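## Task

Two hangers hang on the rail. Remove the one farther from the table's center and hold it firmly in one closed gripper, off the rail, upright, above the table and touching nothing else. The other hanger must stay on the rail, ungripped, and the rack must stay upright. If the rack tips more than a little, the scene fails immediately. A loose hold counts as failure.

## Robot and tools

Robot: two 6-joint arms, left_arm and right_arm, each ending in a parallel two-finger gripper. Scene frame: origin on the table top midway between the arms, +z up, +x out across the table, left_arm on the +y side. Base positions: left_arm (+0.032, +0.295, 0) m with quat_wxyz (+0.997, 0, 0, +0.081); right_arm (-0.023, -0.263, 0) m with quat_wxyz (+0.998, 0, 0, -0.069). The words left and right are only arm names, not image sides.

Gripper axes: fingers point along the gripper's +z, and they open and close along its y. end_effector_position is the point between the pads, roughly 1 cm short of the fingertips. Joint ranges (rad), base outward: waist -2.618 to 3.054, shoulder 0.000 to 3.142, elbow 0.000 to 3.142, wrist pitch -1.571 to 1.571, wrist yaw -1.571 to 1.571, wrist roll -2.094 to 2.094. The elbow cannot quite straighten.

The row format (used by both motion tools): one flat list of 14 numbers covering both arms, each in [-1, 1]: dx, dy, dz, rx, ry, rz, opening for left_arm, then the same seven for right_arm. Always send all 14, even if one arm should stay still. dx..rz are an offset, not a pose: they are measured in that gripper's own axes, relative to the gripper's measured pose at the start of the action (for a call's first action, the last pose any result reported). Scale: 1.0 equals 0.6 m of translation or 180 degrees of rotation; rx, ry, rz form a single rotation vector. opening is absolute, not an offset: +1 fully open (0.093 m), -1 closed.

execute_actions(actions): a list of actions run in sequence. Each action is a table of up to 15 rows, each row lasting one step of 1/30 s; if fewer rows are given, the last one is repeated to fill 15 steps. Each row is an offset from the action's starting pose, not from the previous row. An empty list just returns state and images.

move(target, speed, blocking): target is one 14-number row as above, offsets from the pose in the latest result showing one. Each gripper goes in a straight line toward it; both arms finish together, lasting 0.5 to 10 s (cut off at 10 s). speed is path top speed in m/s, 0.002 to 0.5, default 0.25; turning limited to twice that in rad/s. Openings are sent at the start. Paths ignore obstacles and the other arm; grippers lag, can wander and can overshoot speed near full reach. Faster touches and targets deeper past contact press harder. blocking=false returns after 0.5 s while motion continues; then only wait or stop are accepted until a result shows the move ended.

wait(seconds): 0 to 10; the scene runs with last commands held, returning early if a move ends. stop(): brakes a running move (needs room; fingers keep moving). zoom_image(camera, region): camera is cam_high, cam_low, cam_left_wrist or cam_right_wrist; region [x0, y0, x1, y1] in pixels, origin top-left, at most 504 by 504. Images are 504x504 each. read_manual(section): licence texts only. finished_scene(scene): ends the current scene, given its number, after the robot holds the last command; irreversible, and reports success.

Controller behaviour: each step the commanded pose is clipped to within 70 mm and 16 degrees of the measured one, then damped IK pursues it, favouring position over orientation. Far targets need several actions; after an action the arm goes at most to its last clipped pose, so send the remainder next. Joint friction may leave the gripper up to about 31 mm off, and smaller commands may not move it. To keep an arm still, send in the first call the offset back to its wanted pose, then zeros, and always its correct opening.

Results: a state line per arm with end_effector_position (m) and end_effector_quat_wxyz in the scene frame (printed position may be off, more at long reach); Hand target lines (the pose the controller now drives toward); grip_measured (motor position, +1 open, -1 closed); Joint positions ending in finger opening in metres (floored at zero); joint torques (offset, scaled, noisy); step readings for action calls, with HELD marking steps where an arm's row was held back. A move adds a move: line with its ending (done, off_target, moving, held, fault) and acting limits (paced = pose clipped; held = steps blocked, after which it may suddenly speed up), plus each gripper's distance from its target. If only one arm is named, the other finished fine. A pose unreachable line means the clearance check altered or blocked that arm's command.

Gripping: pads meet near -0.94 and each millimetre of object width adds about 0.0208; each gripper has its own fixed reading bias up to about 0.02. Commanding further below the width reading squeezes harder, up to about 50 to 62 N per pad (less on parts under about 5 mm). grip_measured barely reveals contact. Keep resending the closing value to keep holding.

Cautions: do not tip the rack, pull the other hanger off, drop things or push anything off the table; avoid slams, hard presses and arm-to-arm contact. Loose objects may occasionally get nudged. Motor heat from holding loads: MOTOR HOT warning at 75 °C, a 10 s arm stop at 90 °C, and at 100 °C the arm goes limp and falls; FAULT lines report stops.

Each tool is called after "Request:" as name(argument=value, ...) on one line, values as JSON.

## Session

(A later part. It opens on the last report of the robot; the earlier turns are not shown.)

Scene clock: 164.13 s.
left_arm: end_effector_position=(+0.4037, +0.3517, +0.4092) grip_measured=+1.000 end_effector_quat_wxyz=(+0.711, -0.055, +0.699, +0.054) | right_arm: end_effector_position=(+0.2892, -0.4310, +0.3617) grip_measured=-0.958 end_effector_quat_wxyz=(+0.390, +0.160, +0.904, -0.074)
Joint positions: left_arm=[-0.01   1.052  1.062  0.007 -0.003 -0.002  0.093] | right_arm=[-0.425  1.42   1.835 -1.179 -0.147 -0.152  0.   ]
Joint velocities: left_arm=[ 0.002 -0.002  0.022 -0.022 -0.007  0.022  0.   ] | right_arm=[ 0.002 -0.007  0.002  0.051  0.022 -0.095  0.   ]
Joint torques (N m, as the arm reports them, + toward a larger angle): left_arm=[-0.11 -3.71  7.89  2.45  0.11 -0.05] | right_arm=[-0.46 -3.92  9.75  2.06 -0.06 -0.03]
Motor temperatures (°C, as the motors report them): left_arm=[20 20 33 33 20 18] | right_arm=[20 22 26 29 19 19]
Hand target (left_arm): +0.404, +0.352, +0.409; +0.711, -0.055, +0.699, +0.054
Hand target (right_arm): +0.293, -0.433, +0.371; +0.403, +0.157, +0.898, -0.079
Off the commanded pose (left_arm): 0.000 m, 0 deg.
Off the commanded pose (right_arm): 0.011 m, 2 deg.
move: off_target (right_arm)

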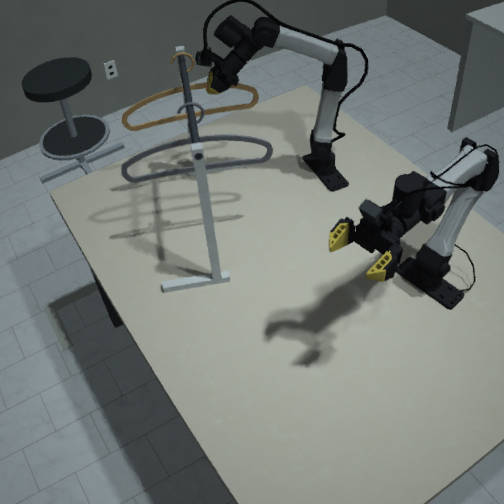

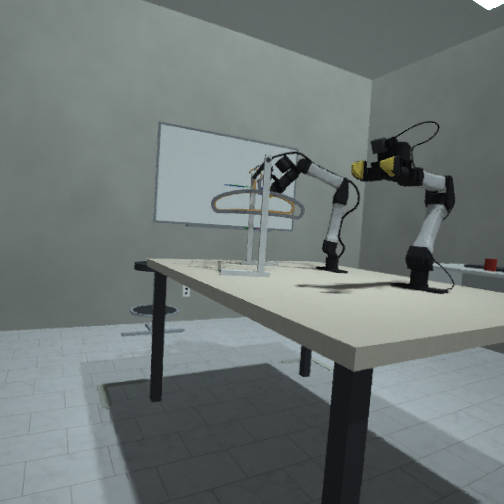

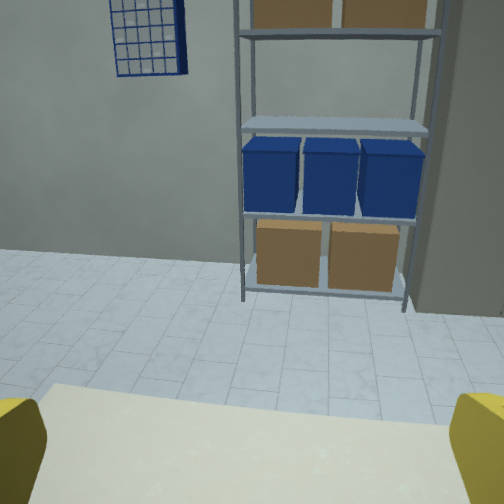

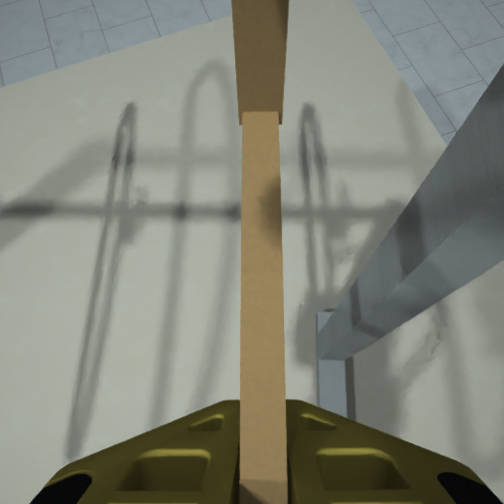

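Request:
move(target=[0,0,0,0,0,0,1, -0.004,0,-0.05,0,-0.012,0,-1], speed=0.05)

Request:
zoom_image(camera="cam_high", region=[160, 30, 240, 110])

Request:
zoom_image(camera="cam_low", region=[235, 155, 285, 205])

Scene clock: 239.30 s.
left_arm: end_effector_position=(+0.4037, +0.3517, +0.4092) grip_measured=+1.000 end_effector_quat_wxyz=(+0.711, -0.055, +0.699, +0.054) | right_arm: end_effector_position=(+0.2736, -0.4256, +0.3655) grip_measured=-0.958 end_effector_quat_wxyz=(+0.381, +0.165, +0.907, -0.070)
Joint positions: left_arm=[-0.01   1.052  1.062  0.007 -0.003 -0.002  0.093] | right_arm=[-0.439  1.397  1.854 -1.243 -0.153 -0.154  0.   ]
Joint velocities: left_arm=[-0.007  0.007  0.007  0.051 -0.037 -0.007  0.   ] | right_arm=[-0.007 -0.002  0.002  0.007  0.037 -0.066  0.   ]
Joint torques (N m, as the arm reports them, + toward a larger angle): left_arm=[-0.13 -3.64  7.87  2.44  0.12 -0.04] | right_arm=[-1.21 -5.79  9.48  2.04 -0.23 -0.16]
Motor temperatures (°C, as the motors report them): left_arm=[20 20 35 36 20 18] | right_arm=[20 22 30 31 19 19]
Hand target (left_arm): +0.404, +0.352, +0.409; +0.711, -0.055, +0.699, +0.054
Hand target (right_arm): +0.270, -0.424, +0.384; +0.407, +0.158, +0.896, -0.078
Off the commanded pose (left_arm): 0.000 m, 0 deg.
Off the commanded pose (right_arm): 0.019 m, 3 deg.
move: off_target (right_arm)

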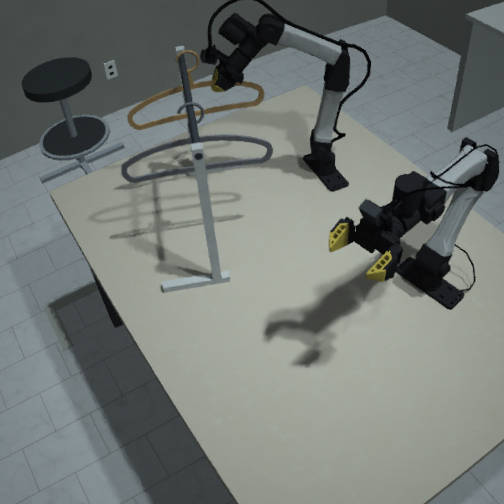

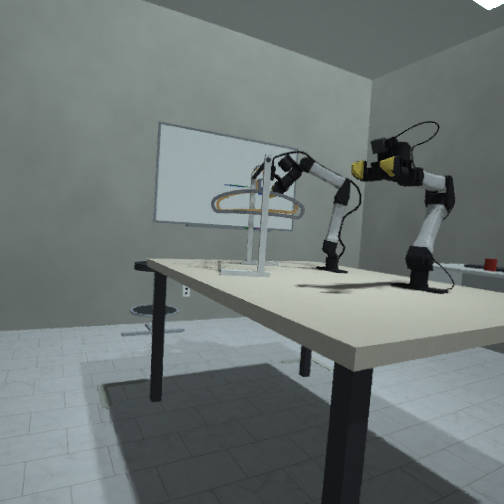

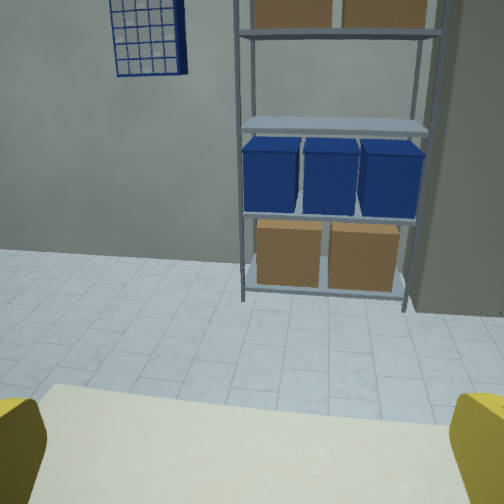

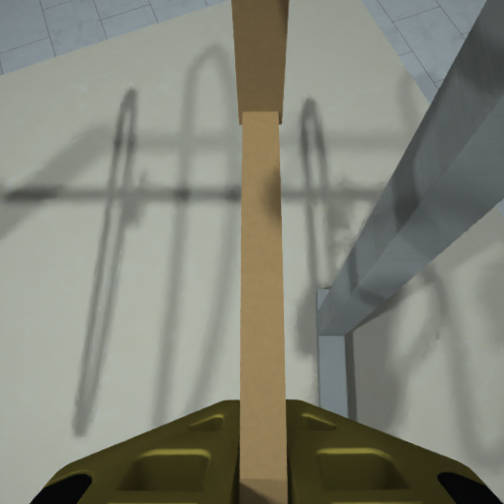

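Region (160, 30, 240, 110) of cam_high's 504x504 image, scaled by 6.300, with more detail than that image has.

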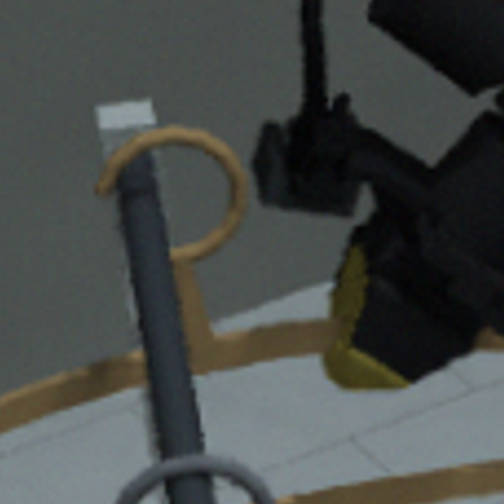

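Region (235, 155, 285, 205) of cam_low's 504x504 image, scaled by 10.080, with more detail than that image has.

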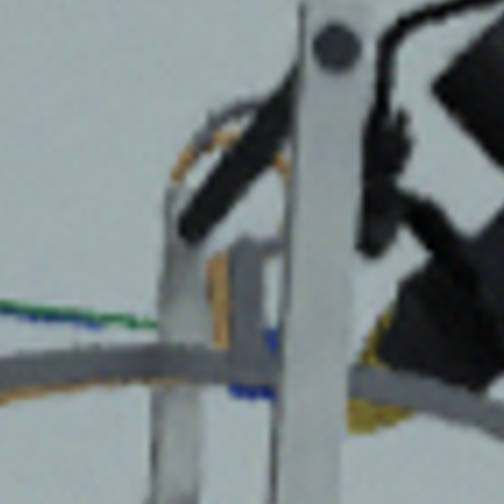

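Request:
move(target=[0,0,0,0,0,0,1, -0.025,0,-0.05,0,-0.03,0,-1], speed=0.06)

Request:
zoom_image(camera="cam_high", region=[160, 30, 240, 110])

Request:
zoom_image(camera="cam_low", region=[235, 155, 285, 205])

Scene clock: 247.50 s.
left_arm: end_effector_position=(+0.4037, +0.3517, +0.4092) grip_measured=+1.000 end_effector_quat_wxyz=(+0.711, -0.055, +0.699, +0.054) | right_arm: end_effector_position=(+0.2661, -0.4236, +0.3778) grip_measured=-0.958 end_effector_quat_wxyz=(+0.396, +0.167, +0.900, -0.072)
Joint positions: left_arm=[-0.01   1.052  1.062  0.007 -0.003 -0.002  0.093] | right_arm=[-0.454  1.377  1.876 -1.256 -0.168 -0.154  0.   ]
Joint velocities: left_arm=[-0.002 -0.012 -0.022  0.007  0.022  0.007  0.   ] | right_arm=[-0.002 -0.002  0.002  0.022 -0.022 -0.007  0.   ]
Joint torques (N m, as the arm reports them, + toward a larger angle): left_arm=[-0.07 -3.69  7.84  2.43  0.1  -0.05] | right_arm=[-1.17 -5.42  9.36  2.1  -0.24 -0.03]
Motor temperatures (°C, as the motors report them): left_arm=[20 20 36 36 20 18] | right_arm=[20 22 30 31 19 19]
Hand target (left_arm): +0.404, +0.352, +0.409; +0.711, -0.055, +0.699, +0.054
Hand target (right_arm): +0.263, -0.422, +0.397; +0.424, +0.162, +0.888, -0.079
Off the commanded pose (left_arm): 0.000 m, 0 deg.
Off the commanded pose (right_arm): 0.020 m, 4 deg.
move: off_target (right_arm)

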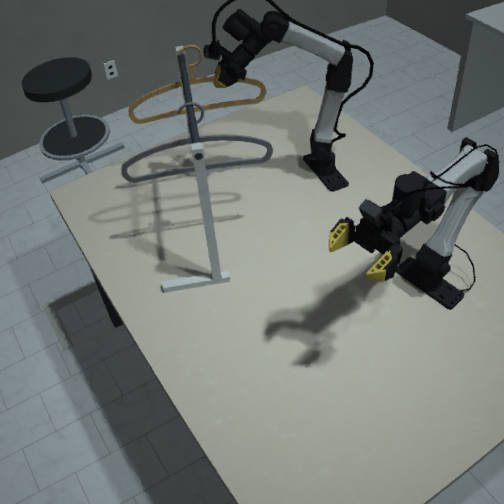

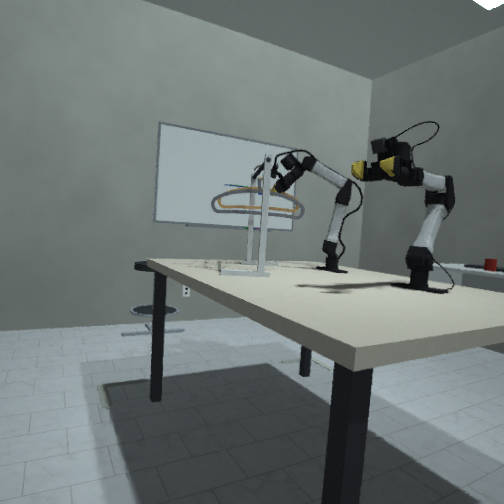

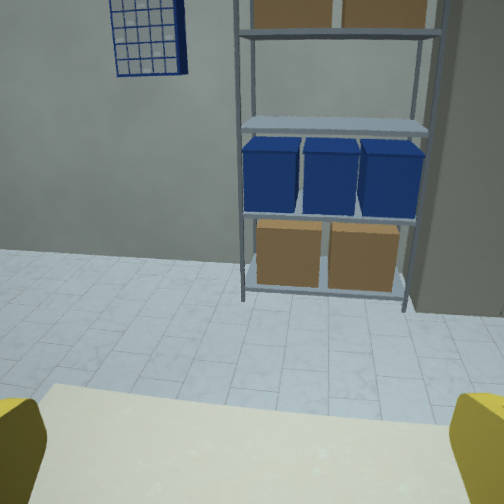

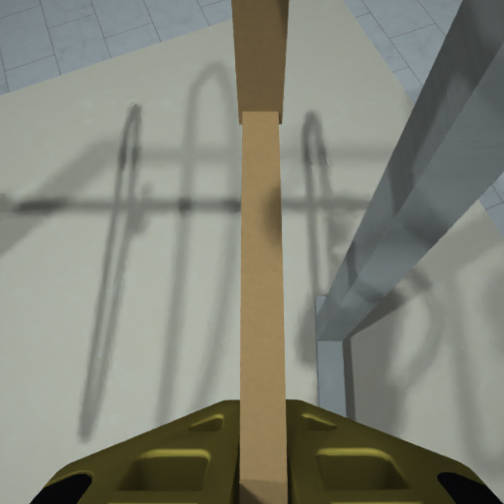

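Region (160, 30, 240, 110) of cam_high's 504x504 image, scaled by 6.300, with more detail than that image has.

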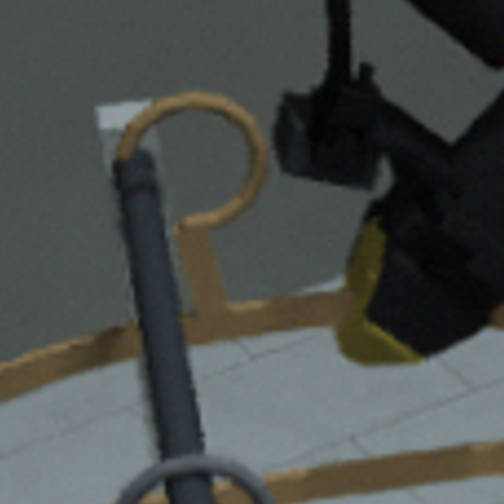

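Region (235, 155, 285, 205) of cam_low's 504x504 image, scaled by 10.080, with more detail than that image has.

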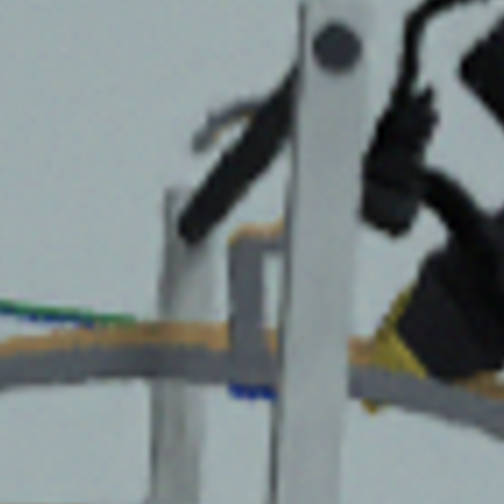

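Request:
move(target=[0,0,0,0,0,0,1, 0.073,0.078,-0.108,0,-0.033,0,-1], speed=0.15)

Scene clock: 279.73 s.
left_arm: end_effector_position=(+0.4037, +0.3517, +0.4092) grip_measured=+1.000 end_effector_quat_wxyz=(+0.711, -0.055, +0.699, +0.054) | right_arm: end_effector_position=(+0.2105, -0.3528, +0.3926) grip_measured=-0.958 end_effector_quat_wxyz=(+0.439, +0.161, +0.880, -0.077)
Joint positions: left_arm=[-0.01   1.052  1.062  0.007 -0.003 -0.002  0.093] | right_arm=[-0.245  1.076  1.706 -1.277 -0.023 -0.01   0.   ]
Joint velocities: left_arm=[-0.012 -0.017 -0.002  0.066 -0.095 -0.022  0.   ] | right_arm=[-0.012  0.002  0.007  0.007 -0.007 -0.022  0.   ]
Joint torques (N m, as the arm reports them, + toward a larger angle): left_arm=[-0.08 -3.61  7.82  2.44  0.1  -0.06] | right_arm=[ 0.14 -2.08  4.55  2.26  0.11  0.09]
Motor temperatures (°C, as the motors report them): left_arm=[20 20 37 37 20 18] | right_arm=[20 23 30 32 19 19]
Hand target (left_arm): +0.404, +0.352, +0.409; +0.711, -0.055, +0.699, +0.054
Hand target (right_arm): +0.210, -0.352, +0.392; +0.443, +0.164, +0.878, -0.080
Off the commanded pose (left_arm): 0.000 m, 0 deg.
Off the commanded pose (right_arm): 0.003 m, 1 deg.
move: done

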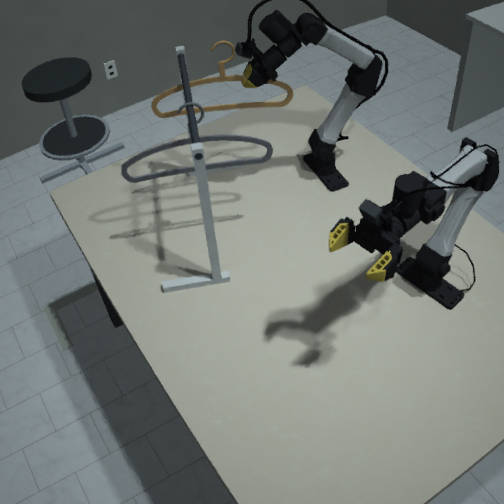

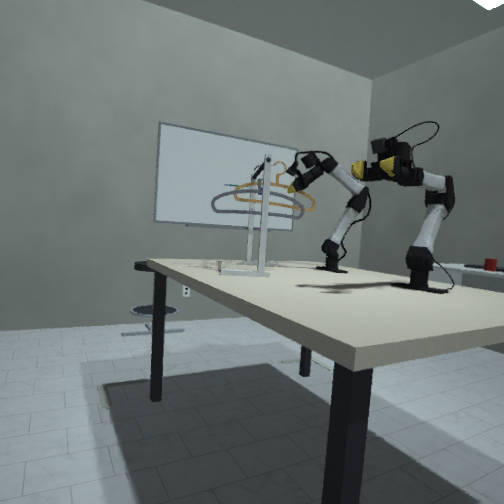

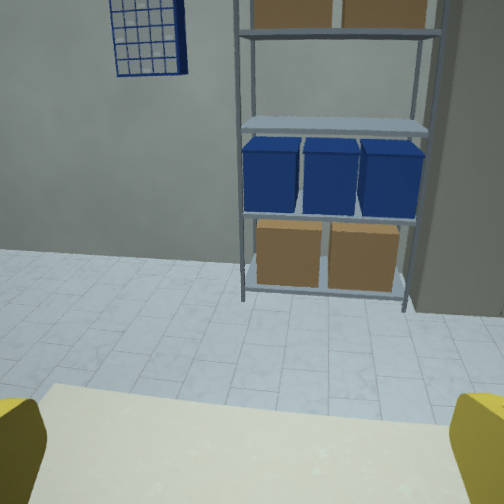

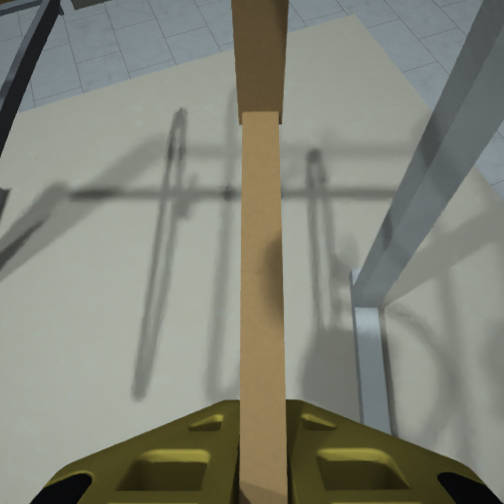

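Request:
move(target=[0,0,0,0,0,0,1, 0.125,0,-0.178,0,-0.05,0,-1], speed=0.2)

Scene clock: 284.63 s.
left_arm: end_effector_position=(+0.4037, +0.3517, +0.4092) grip_measured=+1.000 end_effector_quat_wxyz=(+0.711, -0.055, +0.699, +0.054) | right_arm: end_effector_position=(+0.0875, -0.3051, +0.3957) grip_measured=-0.958 end_effector_quat_wxyz=(+0.500, +0.151, +0.849, -0.086)
Joint positions: left_arm=[-0.01   1.052  1.062  0.007 -0.003 -0.002  0.093] | right_arm=[-0.125  0.677  1.633 -1.464  0.073  0.046  0.   ]
Joint velocities: left_arm=[ 0.012 -0.017 -0.012 -0.037 -0.007 -0.022  0.   ] | right_arm=[ 0.042 -0.017  0.002  0.051  0.066  0.037  0.   ]
Joint torques (N m, as the arm reports them, + toward a larger angle): left_arm=[-0.12 -3.7   7.87  2.42  0.09 -0.05] | right_arm=[0.48 3.05 4.26 2.38 0.1  0.08]
Motor temperatures (°C, as the motors report them): left_arm=[20 20 37 37 20 18] | right_arm=[20 23 30 32 19 19]
Hand target (left_arm): +0.404, +0.352, +0.409; +0.711, -0.055, +0.699, +0.054
Hand target (right_arm): +0.087, -0.307, +0.399; +0.507, +0.157, +0.843, -0.089
Off the commanded pose (left_arm): 0.000 m, 0 deg.
Off the commanded pose (right_arm): 0.003 m, 1 deg.
move: done

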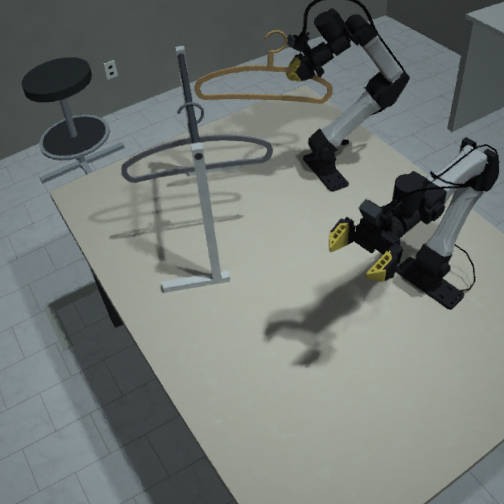

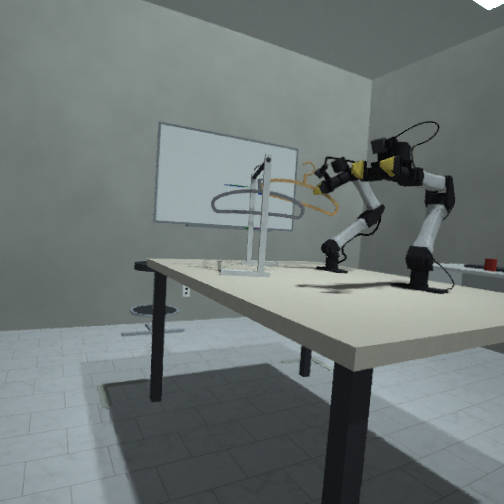

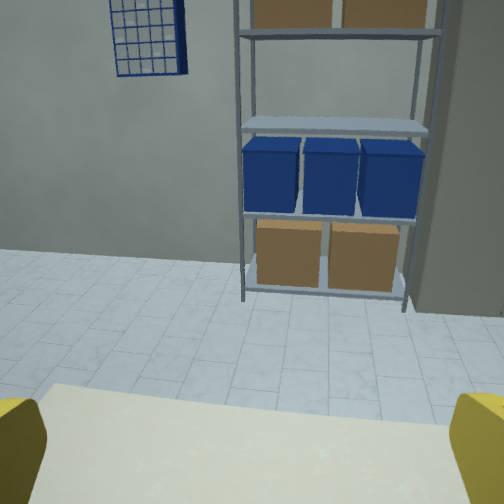

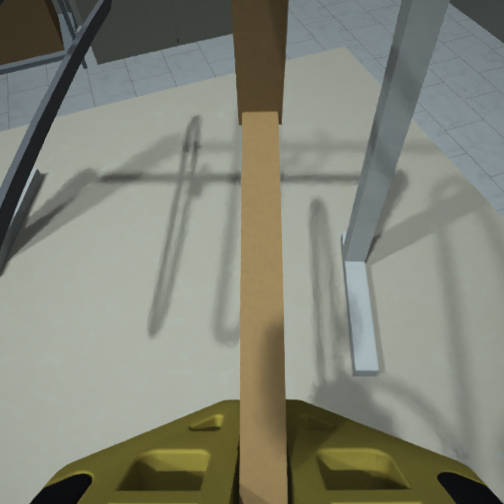

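Request:
move(target=[0,0,0,0,0,0,1, -0.005,0.132,-0.060,-0.207,-0.017,-0.109,-1], speed=0.25)

Scene clock: 305.47 s.
left_arm: end_effector_position=(+0.4037, +0.3517, +0.4092) grip_measured=+1.000 end_effector_quat_wxyz=(+0.711, -0.055, +0.699, +0.054) | right_arm: end_effector_position=(+0.0815, -0.2246, +0.3977) grip_measured=-0.958 end_effector_quat_wxyz=(+0.496, -0.158, +0.848, +0.096)
Joint positions: left_arm=[-0.01   1.052  1.062  0.007 -0.003 -0.002  0.093] | right_arm=[ 0.603  0.677  1.662 -1.497  0.077  0.051  0.   ]
Joint velocities: left_arm=[-0.002 -0.002 -0.022 -0.081 -0.007 -0.007  0.   ] | right_arm=[-0.002 -0.022 -0.012 -0.022  0.037 -0.066  0.   ]
Joint torques (N m, as the arm reports them, + toward a larger angle): left_arm=[-0.18 -3.7   7.79  2.44  0.08 -0.05] | right_arm=[ 0.3   4.3   6.71  2.79  0.05 -0.1 ]
Motor temperatures (°C, as the motors report them): left_arm=[20 20 37 37 20 18] | right_arm=[20 22 27 34 19 19]
Hand target (left_arm): +0.404, +0.352, +0.409; +0.711, -0.055, +0.699, +0.054
Hand target (right_arm): +0.086, -0.221, +0.417; +0.527, -0.159, +0.828, +0.105
Off the commanded pose (left_arm): 0.000 m, 0 deg.
Off the commanded pose (right_arm): 0.020 m, 4 deg.
move: off_target (right_arm)

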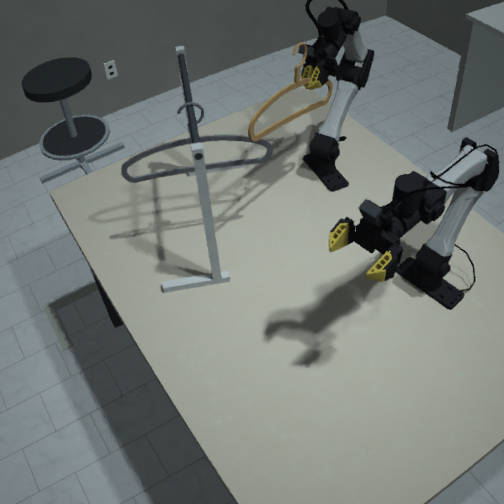

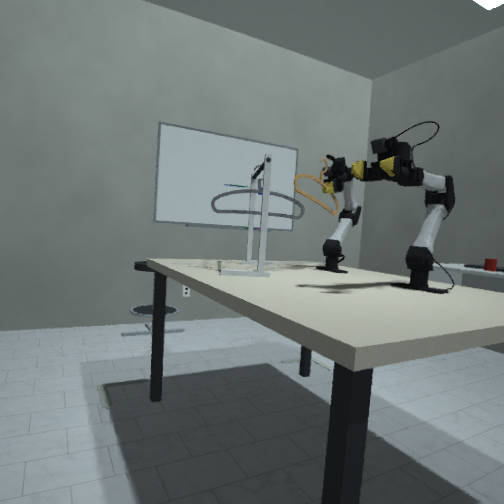

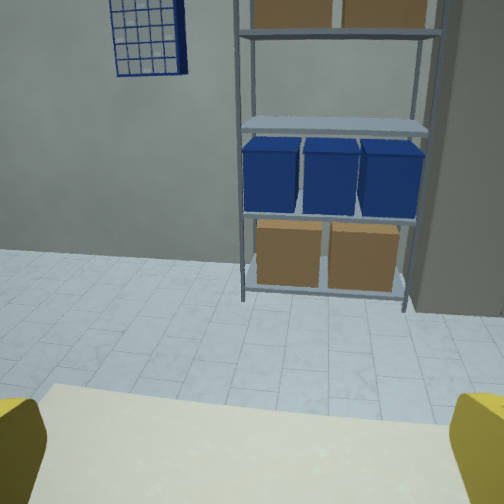

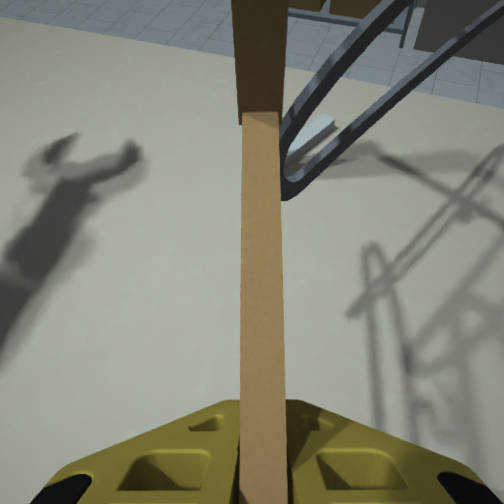

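Request:
move(target=[0,0,0,0,0,0,1, 0.095,0.154,0.045,-0.182,0.0655,-0.129,-1], speed=0.3)

Scene clock: 324.97 s.
left_arm: end_effector_position=(+0.4037, +0.3517, +0.4092) grip_measured=+1.000 end_effector_quat_wxyz=(+0.711, -0.055, +0.699, +0.054) | right_arm: end_effector_position=(+0.0353, -0.1470, +0.3337) grip_measured=-0.958 end_effector_quat_wxyz=(+0.345, -0.470, +0.782, +0.221)
Joint positions: left_arm=[-0.01   1.052  1.062  0.007 -0.003 -0.002  0.093] | right_arm=[ 0.916  0.691  1.466 -1.528 -0.248 -0.198  0.   ]
Joint velocities: left_arm=[ 0.002  0.002  0.007  0.022 -0.022 -0.051  0.   ] | right_arm=[ 0.027 -0.002 -0.007 -0.037 -0.007  0.022  0.   ]
Joint torques (N m, as the arm reports them, + toward a larger angle): left_arm=[-0.11 -3.58  7.88  2.45  0.11 -0.07] | right_arm=[ 0.41  3.68  4.01  2.49 -0.05  0.05]
Motor temperatures (°C, as the motors report them): left_arm=[20 20 38 37 20 18] | right_arm=[20 22 27 36 19 19]
Hand target (left_arm): +0.404, +0.352, +0.409; +0.711, -0.055, +0.699, +0.054
Hand target (right_arm): +0.043, -0.139, +0.336; +0.353, -0.468, +0.779, +0.224
Off the commanded pose (left_arm): 0.000 m, 0 deg.
Off the commanded pose (right_arm): 0.011 m, 2 deg.
move: off_target (right_arm)

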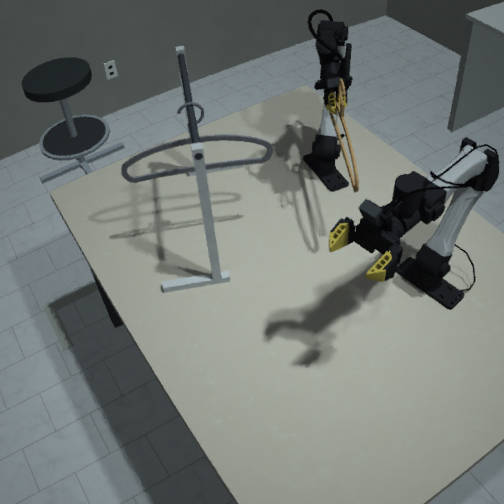

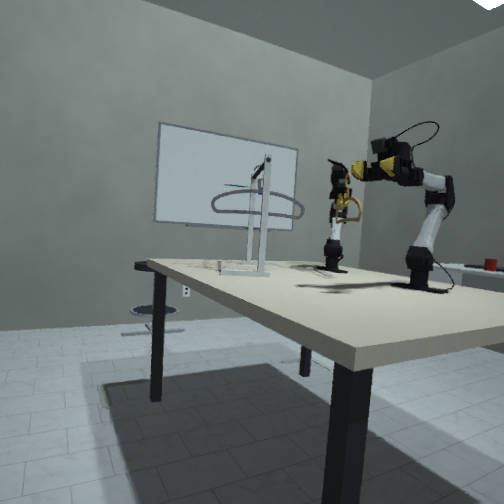

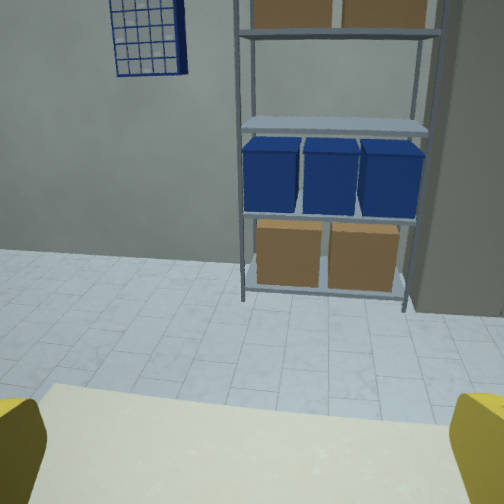

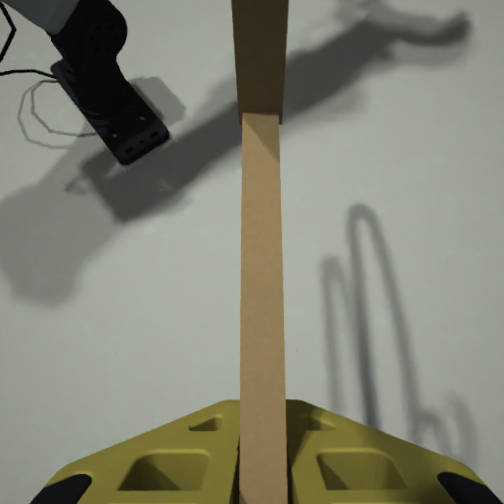

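Request:
finished_scene(scene=1)

The scene is finished: the task was done.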